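## Task

Move all six parts from the tray into the two totes so that each tote holds parts of a single kind. Every part, including any that began in a tote, must finish inside a tote; a part lying on or hanging over a tote wall or its inner ledge is not inside. Place nothing except the parts in or on the totes. At the end, open the grippers and pull away; a part that stays put only because the robot is holding it does not count.

## Robot and tools

ROBOT. Two six-joint arms, left_arm (the robot's own left, on the +y side) and right_arm (-y side), each ending in a two-finger parallel gripper with a wrist camera. Both are hung high and tilted: roots at (+0.185, +0.264, +1.588) m and (+0.185, -0.264, +1.588) m. Cameras cam_head_left, cam_head_right, cam_left_wrist, cam_right_wrist (each 896x504) come back with every result, in that order. Left/right in names do not refer to image sides.

FRAME. One scene frame: origin on the floor under the centre of the robot's foot, +x forward, +z up. Each result reports per arm an end_effector_position (metres) and end_effector_quat_wxyz. That point sits midway between the finger pads, about 1 cm short of the tips; the fingers extend along the gripper's +z and close along its y. Reported positions can be off, more with the arm stretched; identical joint angles do not give mirror-image poses on the two arms.

ROW FORMAT (used by execute_actions and move). One flat list of 14 numbers, each in [-1, 1], always covering both arms: left waist, shoulder, elbow, wrist pitch, wrist yaw, wrist roll, left opening, then the same seven for right_arm. The six joint numbers are scaled offsets, not poses: multiply by 1.264 (waist), 1.32 (shoulder), 1.276 (elbow), 1.83 (wrist pitch), 1.686 (wrist yaw), 2.022 (wrist roll) to get radians. The opening is absolute: +1 fully open (pad gap 0.094 m), -1 closed.

JOINT RANGES (rad): waist -2.880 to 2.880, shoulder 0.000 to 3.142, elbow 0.000 to 3.019, wrist pitch -1.693 to 1.571, wrist yaw -1.571 to 1.571, wrist roll -2.094 to 2.094. Real ends may differ by 0.019. An action pushing any joint over 0.019 rad beyond an end is rejected for both arms; if a malformed action or a failing first action is present, the entire call does nothing. A clipped joint produces the line "joint sent to its limit".

execute_actions(actions): a list of up to 15 actions. Each action is a table of up to 15 rows, one row per 1/30 s step, so one action lasts 0.5 s; a short table repeats its final row. Joint offsets in every row are measured from the angles the arm had when that action began (for a call's first action, the last reported angles), not from the previous row. An empty list just returns state and images.

move(target, speed, blocking): target is one 14-number row; its offsets count from the "Joint positions" of the latest result showing them. All joints travel together so the hand traces a curve; there is no collision avoidance, including between arms. speed (rad/s, 0.01 to 2, default 0.5) caps the joint with the longest travel; paths last 0.5 to 10 s. Finger values apply immediately. The extra "move:" line gives the ending (done, off_target, moving, held, fault), limits=held or limits=none, and each arm's joint farthest from target. With blocking=false the result comes after 0.5 s; call wait or stop before sending anything else.

wait(seconds, 0 to 10) lets time pass holding the last command. stop() brakes a running move (needs room). zoom_image(camera, region=[x0, y0, x1, y1] in pixels, at most 504x504) magnifies the latest image. read_manual(section="licences") returns licence text only. finished_scene(scene, 1 or 2) ends that scene irreversibly and reveals the next task.

MOTION LIMITS. Each step the target is held near the measured angle: at most 0.264, 0.32, 0.276, 0.33, 0.186, 0.522 rad ahead for the six joints, and the hand may not be commanded over 70 mm from where it is. Large offsets therefore span several actions; resend any unfinished remainder. Sending zeros can let an arm sag; correct with offsets back to the desired angles.

RESULT LINES. Joint positions and Joint velocities: per arm six joints (rad, rad/s) then pad gap (m, m/s). Joint targets: angles currently being driven toward. grip_measured: opening on the command scale. Joint torques: raw drive output with offsets and noise. Step readings list sampled angles; HELD marks steps where an arm was held back. "joint command not followed" means a clearance check altered targets. MOTOR HOT appears at 85 °C; at 100 °C an OVER-TEMPERATURE FAULT drops the arm. FAULT lines signal stops.

GRIPPING. To hold a part, keep commanding an opening about 0.03 below grip_measured (less for a gentler hold). Readings may be off by about 1 mm. Pad force tops out near 50 to 62 N, lower on parts under 2 mm thick. Held parts may occasionally be tugged and loose ones pushed.

AVOID. Arms touching or pressing each other; drops, slams and hard pushes (faster moves and targets set deeper past contact press harder); knocking anything out of the work area, which fails the scene; leaving parts on walls or ledges. The robot keeps its last command while you think.

Each tool is called as name(argument=value, ...), one argument or row to a line, values as JSON.

## Session

I'll start by looking at the scene.

execute_actions(
  actions=[],
)

Scene clock: 0.00 s.
left_arm: end_effector_position=(+0.9478, +0.2000, +1.2073) grip_measured=+1.000 end_effector_quat_wxyz=(-0.012, +0.268, -0.963, -0.013) | right_arm: end_effector_position=(+0.9240, -0.7724, +1.2600) grip_measured=+0.239 end_effector_quat_wxyz=(-0.561, +0.318, -0.645, +0.411)
Joint positions: left_arm=[ 0.883  1.99   2.01  -0.708 -0.586 -0.448  0.094] | right_arm=[-1.777  2.097  1.947  1.169 -0.448 -0.917  0.058]
Joint velocities: left_arm=[-0.005 -0.015 -0.007 -0.022  0.022 -0.022  0.   ] | right_arm=[ 0.005  0.005 -0.002 -0.027 -0.022  0.007  0.001]
Joint torques (N m, as the arm reports them, + toward a larger angle): no reading
Joint targets: left_arm=[0.876 1.976 2.027 -0.707 -0.586 -0.448] | right_arm=[-1.779 2.084 1.965 1.176 -0.447 -0.916]

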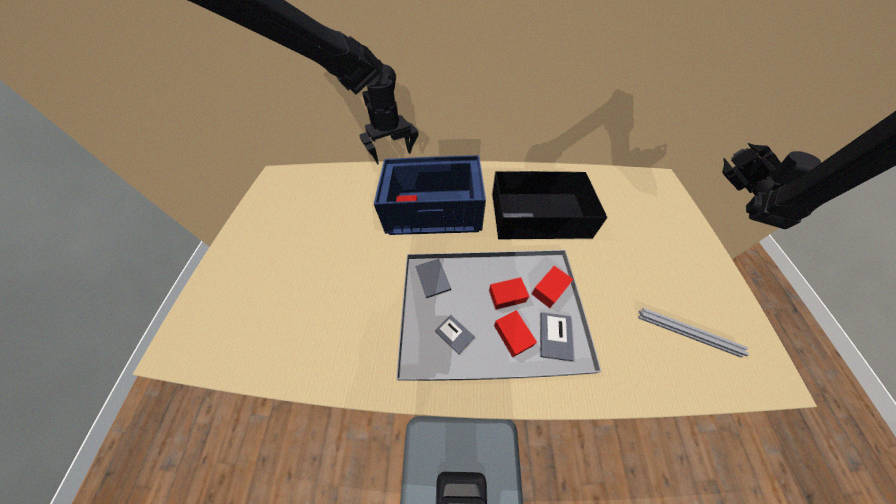

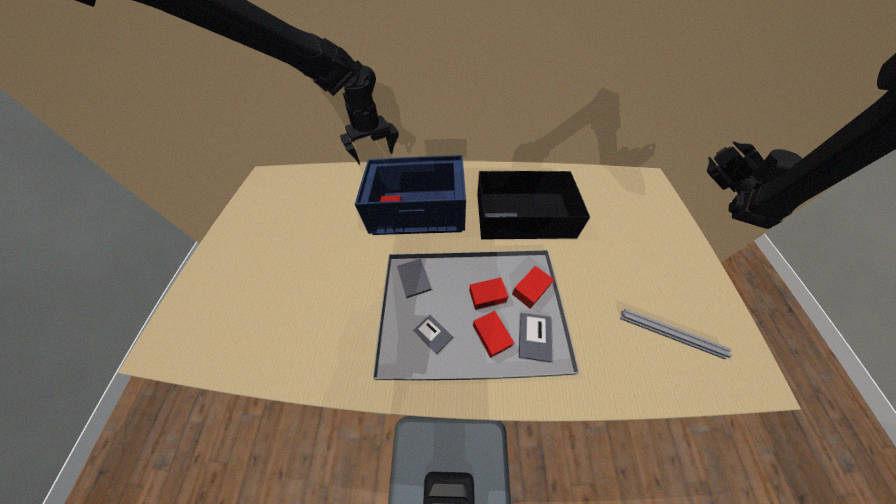

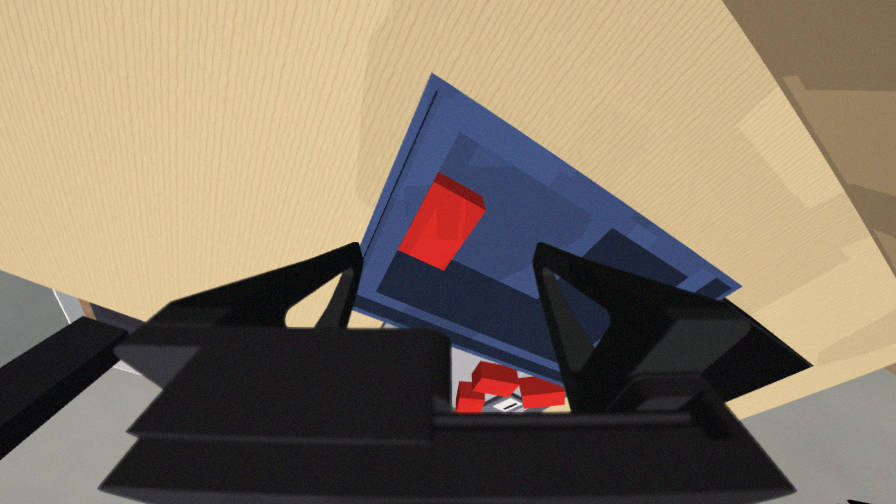

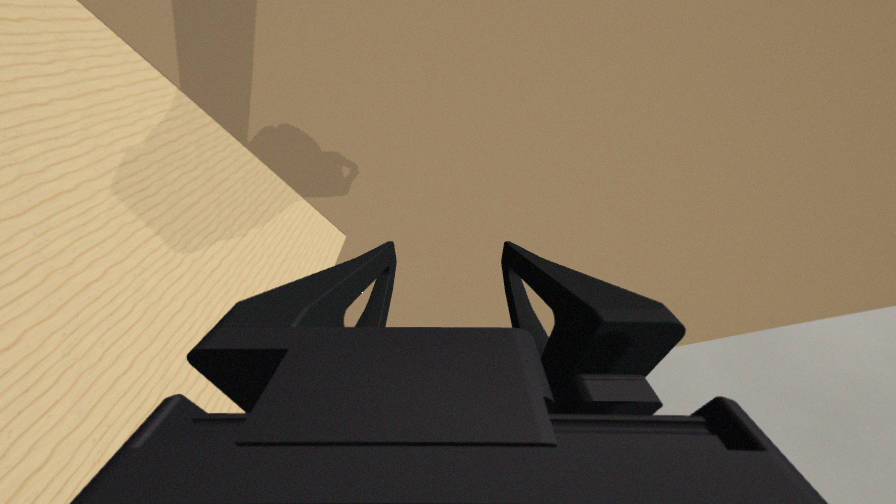

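zoom_image(
  camera="cam_head_left",
  region=[350, 130, 650, 400],
)

zoom_image(
  camera="cam_head_right",
  region=[330, 130, 630, 400],
)

Region (350, 130, 650, 400) of cam_head_left's 896x504 image, scaled by 1.680, with more detail than that image has; it fills the top 454 rows of this view, and the rest is white.

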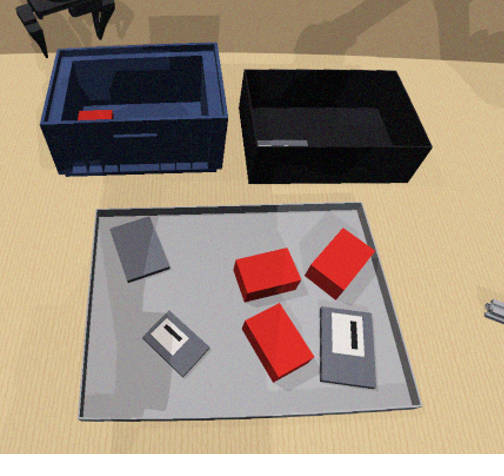

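Region (330, 130, 630, 400) of cam_head_right's 896x504 image, scaled by 1.680, with more detail than that image has; it fills the top 454 rows of this view, and the rest is white.

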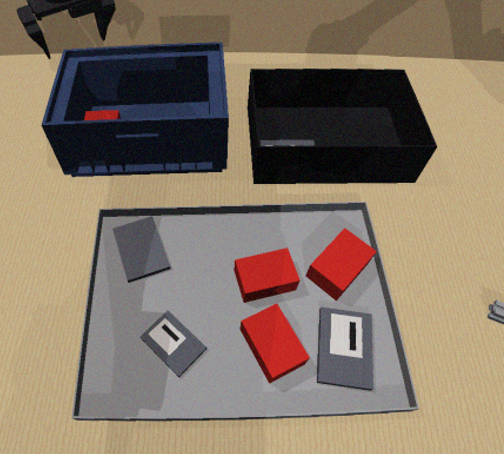

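move(
  target=[-0.3386, -0.0418, -0.5362, 0.1945, -0.1536, 0.0534, 1, -0.0016, -0.01, 0.014, 0.004, 0, 0, 0.24],
  speed=0.6,
)

Scene clock: 11.50 s.
left_arm: end_effector_position=(+0.6779, -0.0489, +1.2964) grip_measured=+1.000 end_effector_quat_wxyz=(-0.006, -0.003, +1.000, +0.002) | right_arm: end_effector_position=(+0.9240, -0.7724, +1.2600) grip_measured=+0.239 end_effector_quat_wxyz=(-0.561, +0.318, -0.645, +0.411)
Joint positions: left_arm=[ 0.461  1.955  1.319 -0.362 -0.842 -0.351  0.094] | right_arm=[-1.777  2.097  1.947  1.169 -0.448 -0.917  0.058]
Joint velocities: left_arm=[-0.005  0.005  0.007  0.002  0.051  0.037  0.   ] | right_arm=[-0.005 -0.024 -0.012  0.007  0.095 -0.022  0.   ]
Joint torques (N m, as the arm reports them, + toward a larger angle): left_arm=[-15.03 -15.21   2.82   0.79  -0.19   0.13] | right_arm=[ -3.48 -22.56   6.98   1.13   0.12   0.01]
Joint targets: left_arm=[0.455 1.935 1.326 -0.352 -0.845 -0.340] | right_arm=[-1.779 2.084 1.965 1.176 -0.448 -0.917]
move: off_target (left_arm); limits=none; left_arm: farthest joint: the shoulder, 0.021 radians from its target (0.055 radians at the start); right_arm: farthest joint: the elbow, 0.017 radians from its target (0.017 radians at the start)

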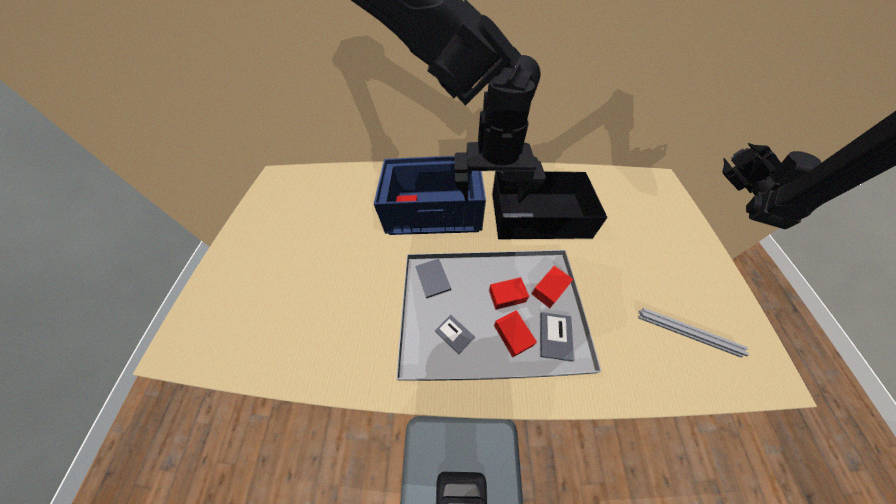

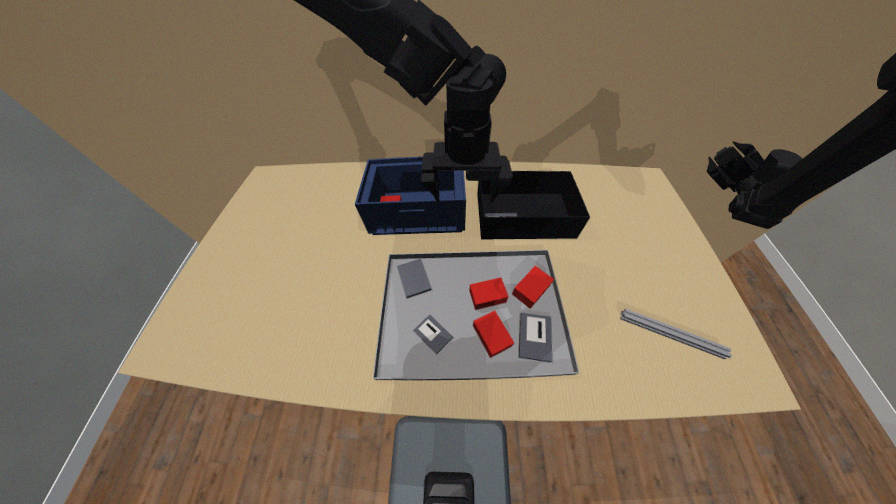

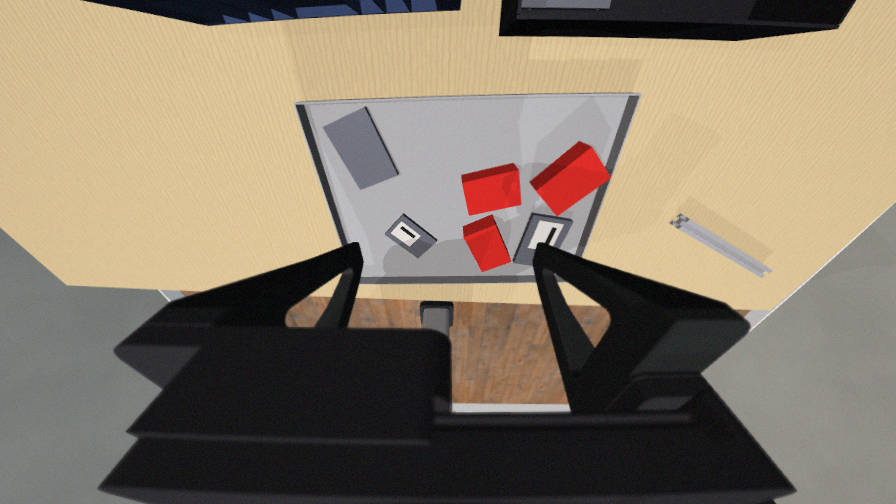

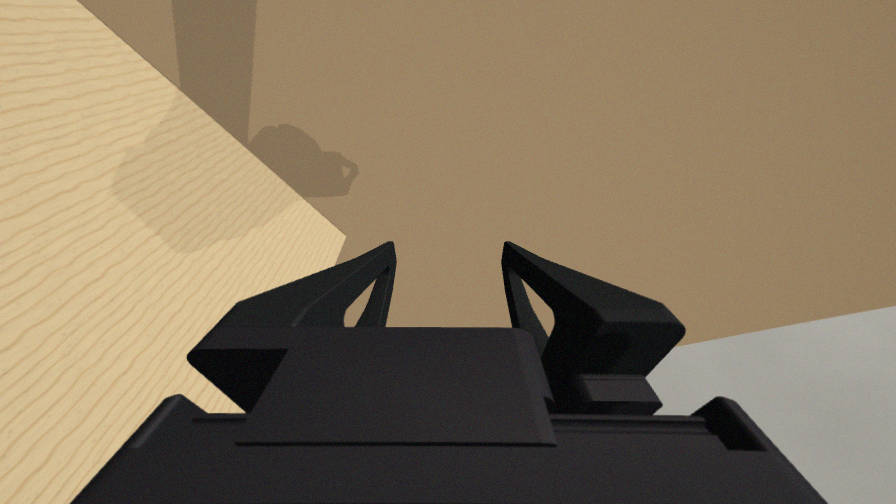

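zoom_image(
  camera="cam_left_wrist",
  region=[280, 80, 660, 300],
)

Region (280, 80, 660, 300) of cam_left_wrist's 896x504 image, scaled by 1.326, with more detail than that image has; it fills the top 292 rows of this view, and the rest is white.

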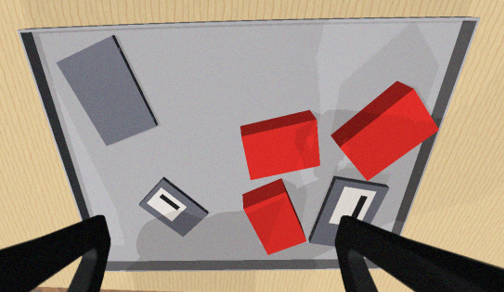

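move(
  target=[0.068, 0.2705, 0.137, 0.165, 0.032, 0.066, 1, -0.0016, -0.01, 0.014, 0.004, 0, 0, 0.24],
  speed=0.5,
)

Scene clock: 17.00 s.
left_arm: end_effector_position=(+0.6161, -0.1162, +1.1546) grip_measured=+1.000 end_effector_quat_wxyz=(-0.001, +0.005, +1.000, -0.002) | right_arm: end_effector_position=(+0.9240, -0.7724, +1.2600) grip_measured=+0.239 end_effector_quat_wxyz=(-0.561, +0.318, -0.645, +0.411)
Joint positions: left_arm=[ 0.541  2.328  1.487 -0.071 -0.791 -0.228  0.094] | right_arm=[-1.777  2.097  1.947  1.169 -0.448 -0.917  0.058]
Joint velocities: left_arm=[-0.005 -0.005 -0.007  0.007 -0.051  0.007  0.   ] | right_arm=[-0.005 -0.005  0.002  0.007  0.007  0.037 -0.   ]
Joint torques (N m, as the arm reports them, + toward a larger angle): left_arm=[-16.01 -14.56   1.     0.88   0.06   0.07] | right_arm=[ -3.39 -22.7    6.97   1.17   0.12   0.  ]
Joint targets: left_arm=[0.547 2.312 1.493 -0.061 -0.788 -0.217] | right_arm=[-1.779 2.084 1.965 1.176 -0.448 -0.917]
move: done; limits=none; left_arm: farthest joint: the shoulder, 0.016 radians from its target (0.357 radians at the start); right_arm: farthest joint: the elbow, 0.017 radians from its target (0.017 radians at the start)

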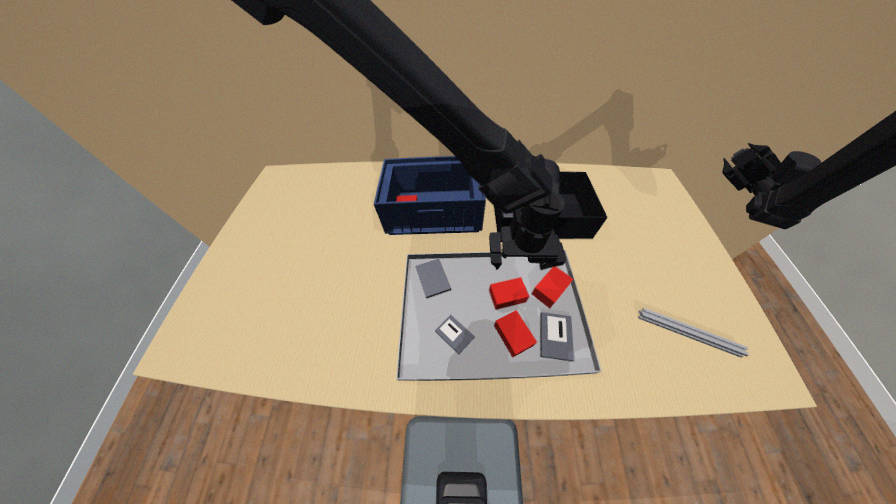

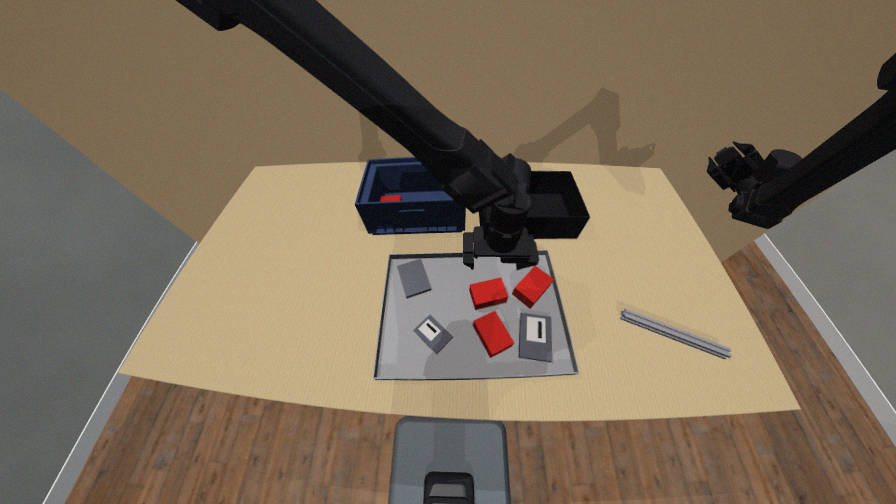

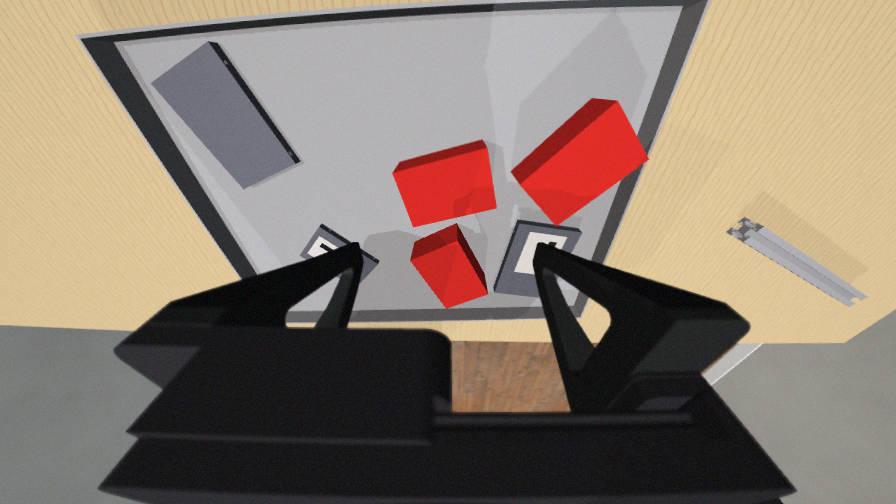

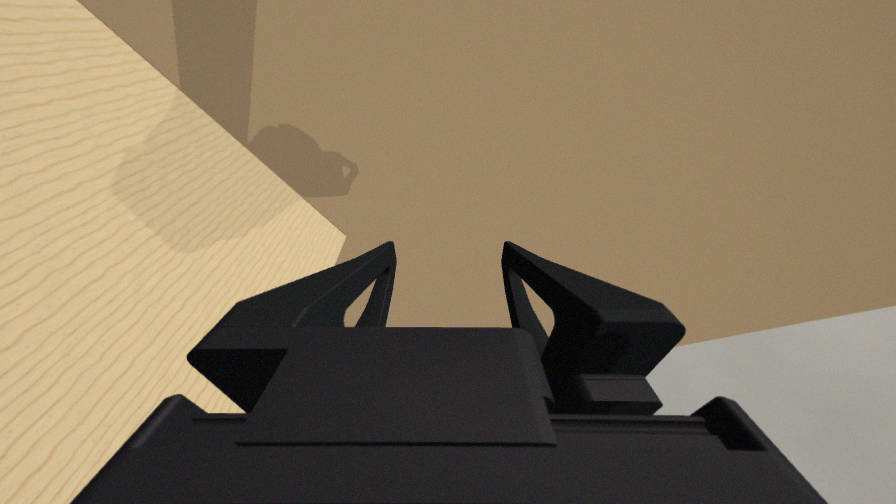

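zoom_image(
  camera="cam_left_wrist",
  region=[380, 80, 670, 320],
)

zoom_image(
  camera="cam_left_wrist",
  region=[70, 20, 400, 300],
)

Region (380, 80, 670, 320) of cam_left_wrist's 896x504 image, scaled by 1.738, with more detail than that image has; it fills the top 417 rows of this view, and the rest is white.

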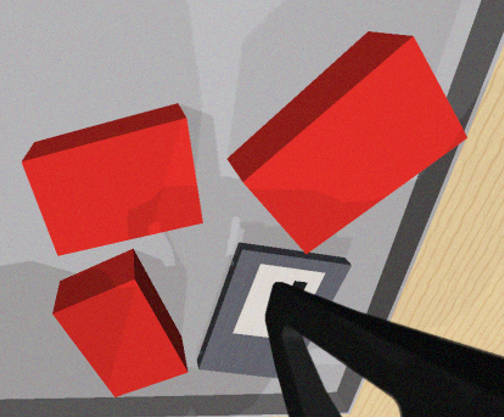

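Region (70, 20, 400, 300) of cam_left_wrist's 896x504 image, scaled by 1.527, with more detail than that image has; it fills the top 428 rows of this view, and the rest is white.

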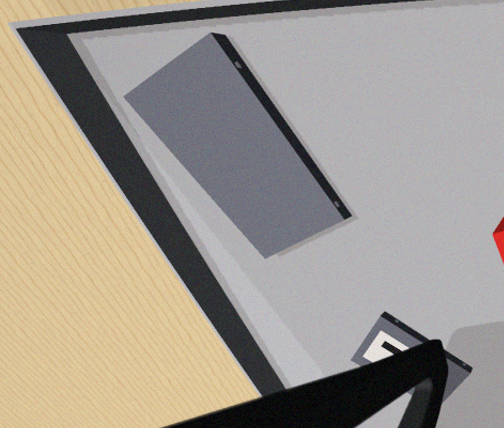

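move(
  target=[0.0451, 0.1561, -0.0525, 0.188, 0.0184, -0.2003, 1, 0.322, -0.65, -0.89, -0.72, 0.365, 0.2587, 1],
  speed=0.9,
)

Scene clock: 30.33 s.
left_arm: end_effector_position=(+0.5060, -0.1225, +1.0843) grip_measured=+1.000 end_effector_quat_wxyz=(-0.008, +0.225, -0.974, +0.004) | right_arm: end_effector_position=(+0.6232, -0.4238, +1.2795) grip_measured=+1.000 end_effector_quat_wxyz=(+0.004, -0.005, +1.000, -0.002)
Joint positions: left_arm=[ 0.587  2.538  1.425  0.262 -0.764 -0.623  0.094] | right_arm=[-1.373  1.254  0.81  -0.142  0.165 -0.409  0.094]
Joint velocities: left_arm=[-0.015 -0.005 -0.007 -0.022  0.037  0.007  0.   ] | right_arm=[ 0.005  0.005 -0.017  0.007 -0.081 -0.037  0.   ]
Joint torques (N m, as the arm reports them, + toward a larger angle): left_arm=[-14.65 -11.28  -2.13   0.89   0.05  -0.08] | right_arm=[  2.13 -14.67   1.89  -0.45   0.07   0.07]
Joint targets: left_arm=[0.598 2.535 1.420 0.273 -0.760 -0.633] | right_arm=[-1.370 1.239 0.812 -0.149 0.168 -0.394]
move: done; limits=none; left_arm: farthest joint: the waist, 0.011 radians from its target (0.057 radians at the start); right_arm: farthest joint: the shoulder, 0.015 radians from its target (0.858 radians at the start)

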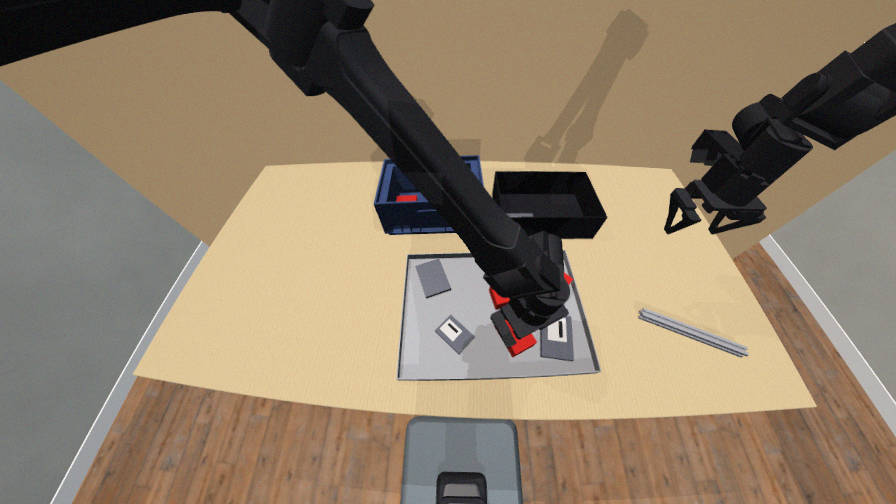

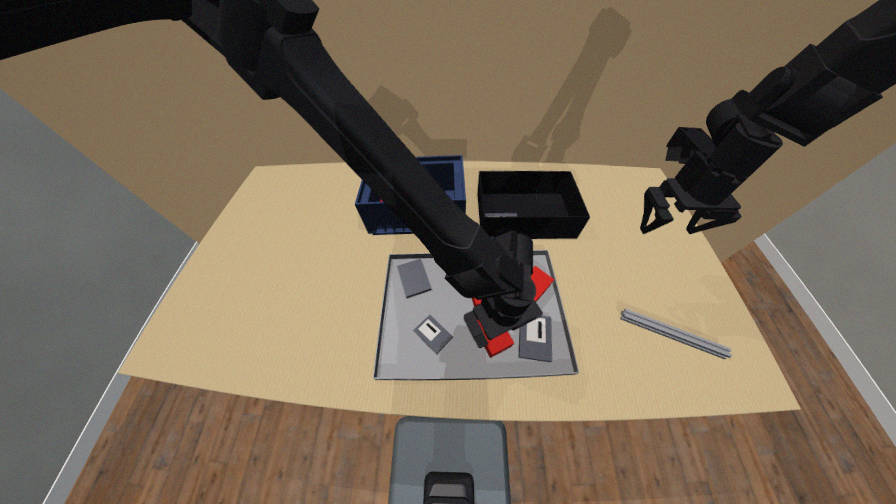

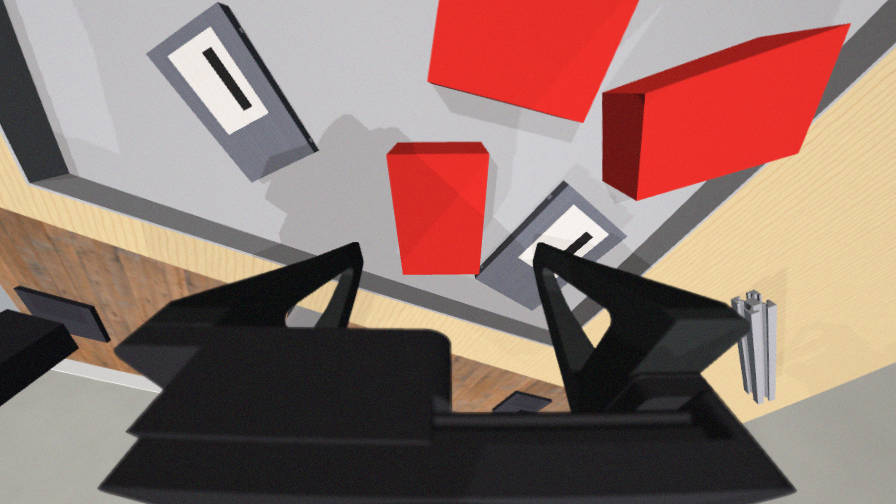

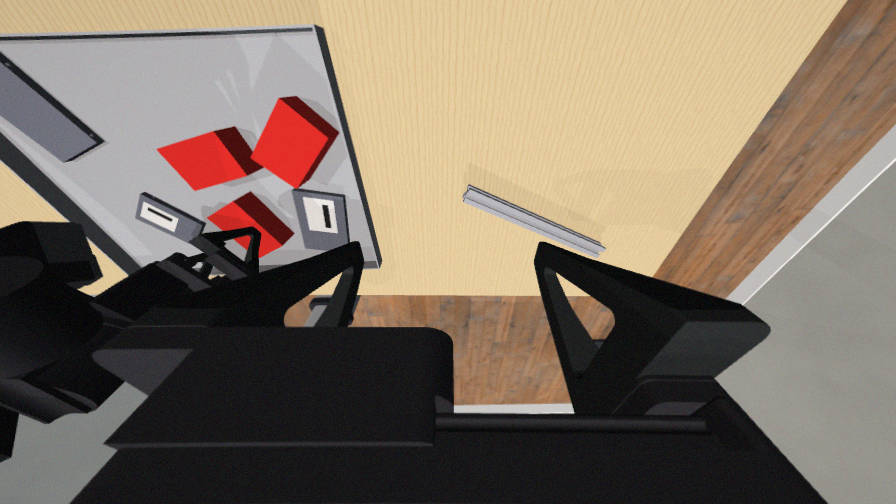

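move(
  target=[0.0783, 0.1148, 0.1418, 0.0128, 0.0356, 0.0475, 1, 0.0024, -0.0114, 0.0016, -0.0038, 0.0018, 0.0074, 1],
  speed=0.25,
)

Scene clock: 32.10 s.
left_arm: end_effector_position=(+0.4989, -0.1198, +1.0115) grip_measured=+1.000 end_effector_quat_wxyz=(-0.003, +0.223, -0.975, +0.002) | right_arm: end_effector_position=(+0.6232, -0.4239, +1.2795) grip_measured=+1.000 end_effector_quat_wxyz=(+0.004, -0.005, +1.000, -0.003)
Joint positions: left_arm=[ 0.67   2.678  1.594  0.274 -0.71  -0.546  0.094] | right_arm=[-1.373  1.254  0.81  -0.142  0.166 -0.408  0.094]
Joint velocities: left_arm=[-0.015 -0.005 -0.002 -0.002  0.022 -0.066  0.   ] | right_arm=[-0.005 -0.015 -0.012 -0.007  0.022 -0.081  0.   ]
Joint torques (N m, as the arm reports them, + toward a larger angle): left_arm=[-13.93  -8.84  -0.67   0.89   0.14   0.22] | right_arm=[  2.25 -14.49   1.93  -0.43   0.07   0.06]
Joint targets: left_arm=[0.686 2.689 1.606 0.285 -0.704 -0.527] | right_arm=[-1.370 1.239 0.812 -0.149 0.169 -0.394]
move: done; limits=none; left_arm: farthest joint: the wrist roll, 0.019 radians from its target (0.096 radians at the start); right_arm: farthest joint: the shoulder, 0.015 radians from its target (0.015 radians at the start)

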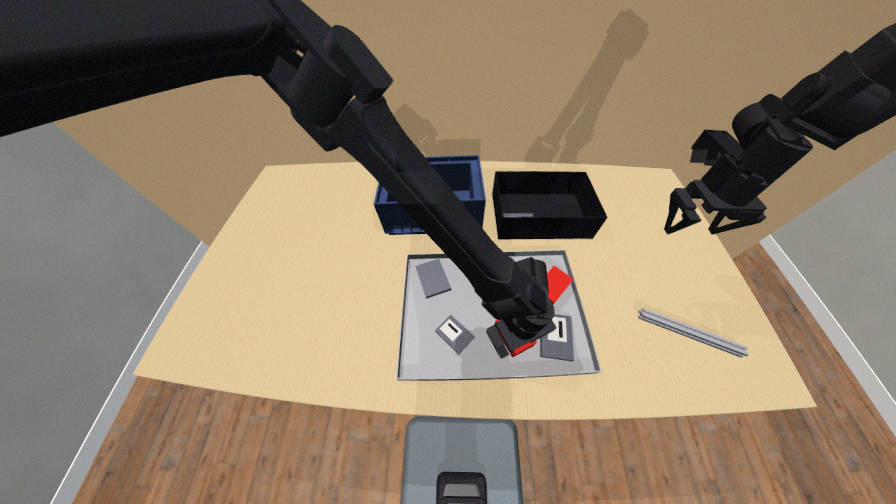

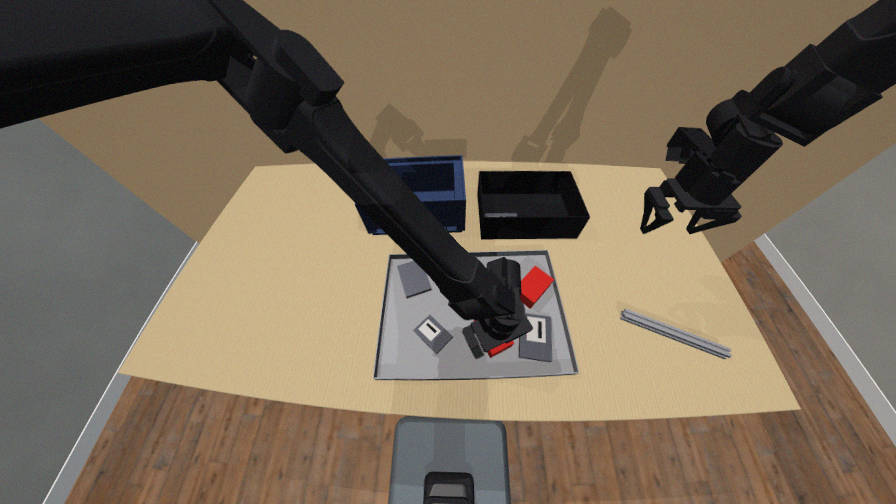

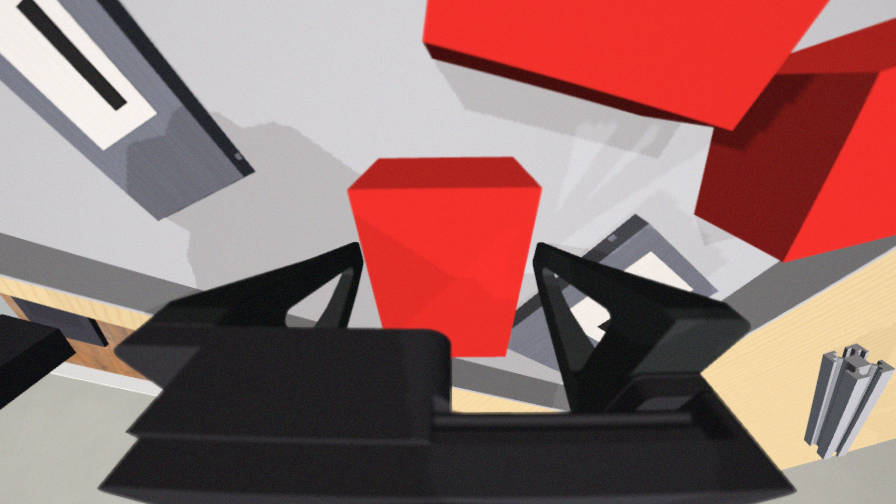

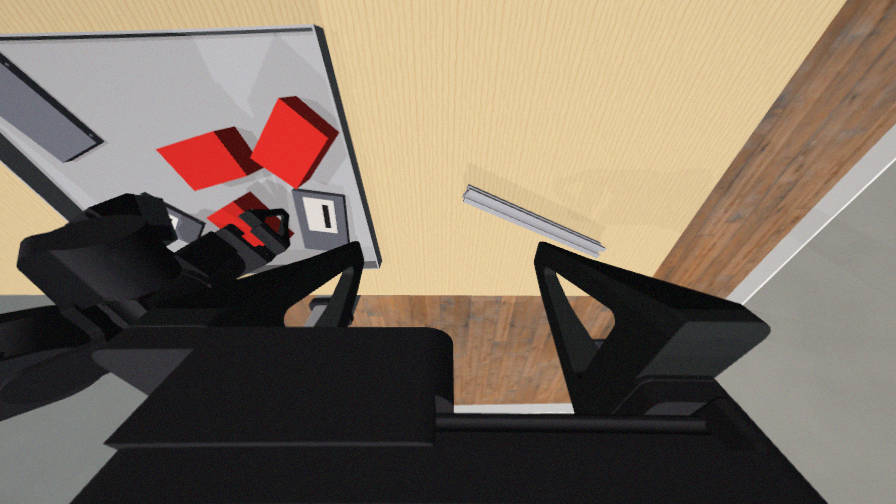

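move(
  target=[-0.003, -0.006, -0.006, 0.004, 0, 0, 0.12, 0.0024, -0.0114, 0.0016, -0.0038, 0.0018, 0.0074, 1],
  speed=0.2,
)

Scene clock: 33.63 s.
left_arm: end_effector_position=(+0.4983, -0.1198, +1.0119) grip_measured=+0.215 end_effector_quat_wxyz=(-0.003, +0.223, -0.975, +0.001) | right_arm: end_effector_position=(+0.6231, -0.4240, +1.2795) grip_measured=+1.000 end_effector_quat_wxyz=(+0.004, -0.005, +1.000, -0.003)
Joint positions: left_arm=[ 0.669  2.678  1.593  0.274 -0.712 -0.546  0.057] | right_arm=[-1.373  1.254  0.81  -0.142  0.167 -0.408  0.094]
Joint velocities: left_arm=[-0.005 -0.024 -0.002  0.012  0.037 -0.022  0.   ] | right_arm=[-0.015  0.005 -0.007 -0.022 -0.022  0.022  0.   ]
Joint torques (N m, as the arm reports them, + toward a larger angle): left_arm=[-15.57 -10.52  -2.46   0.74  -0.03   0.03] | right_arm=[  2.12 -14.57   1.93  -0.46   0.07   0.07]
Joint targets: left_arm=[0.666 2.670 1.586 0.281 -0.710 -0.546] | right_arm=[-1.370 1.239 0.812 -0.149 0.169 -0.393]
move: done; limits=none; left_arm: farthest joint: the shoulder, 0.007 radians from its target (0.007 radians at the start); right_arm: farthest joint: the shoulder, 0.015 radians from its target (0.015 radians at the start)

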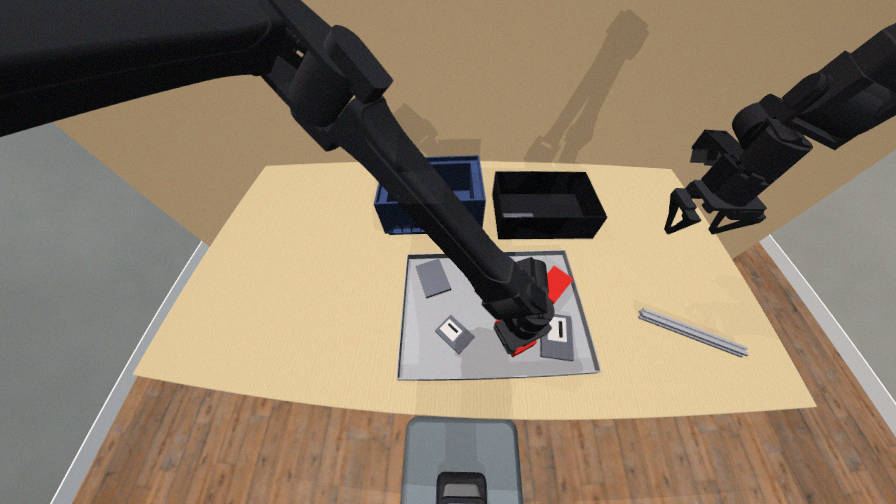

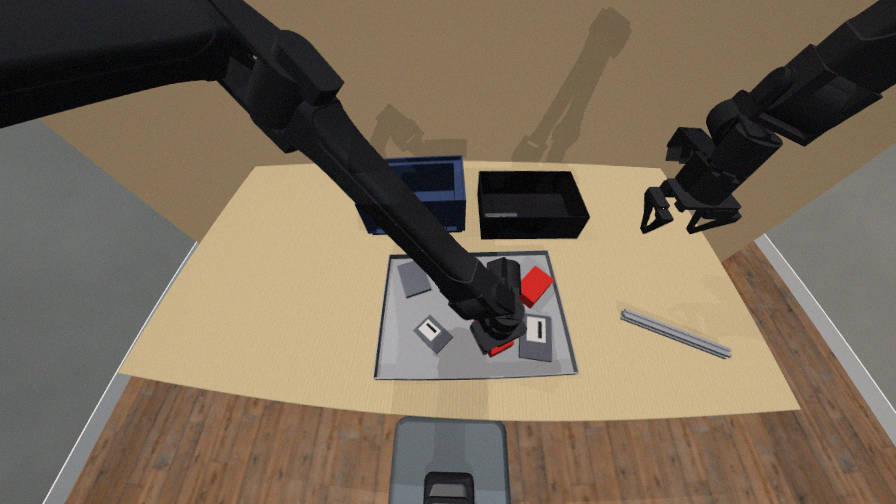

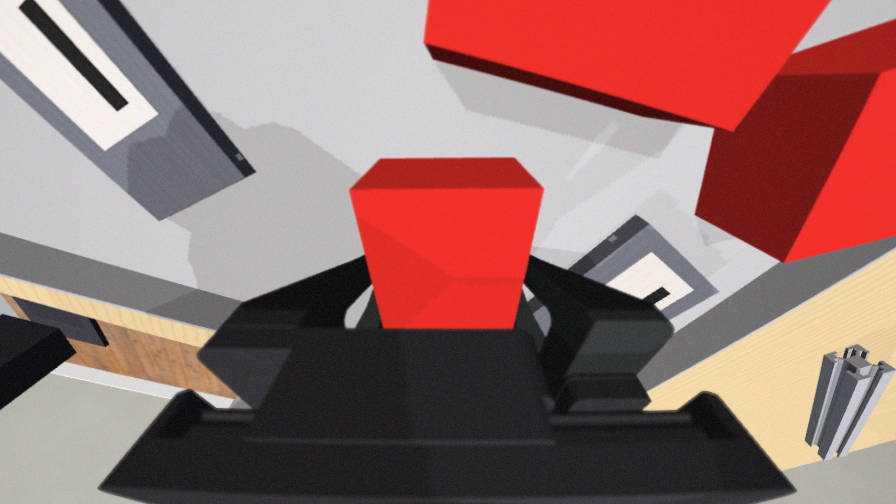

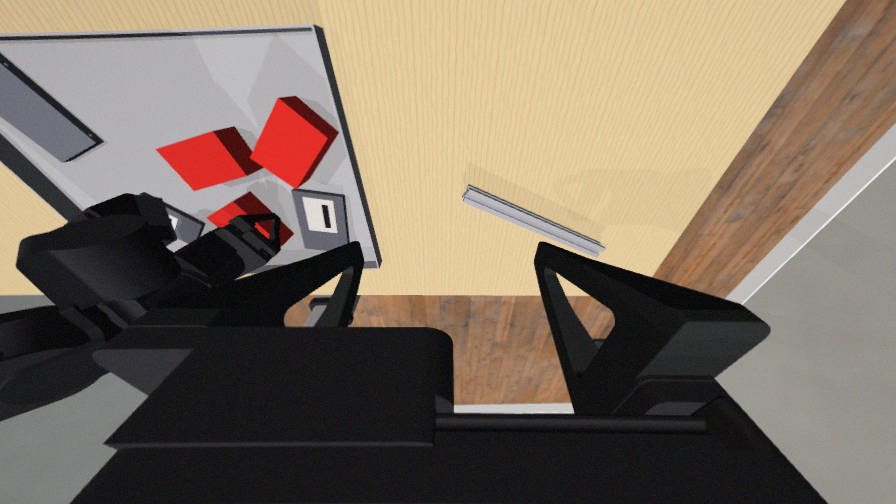

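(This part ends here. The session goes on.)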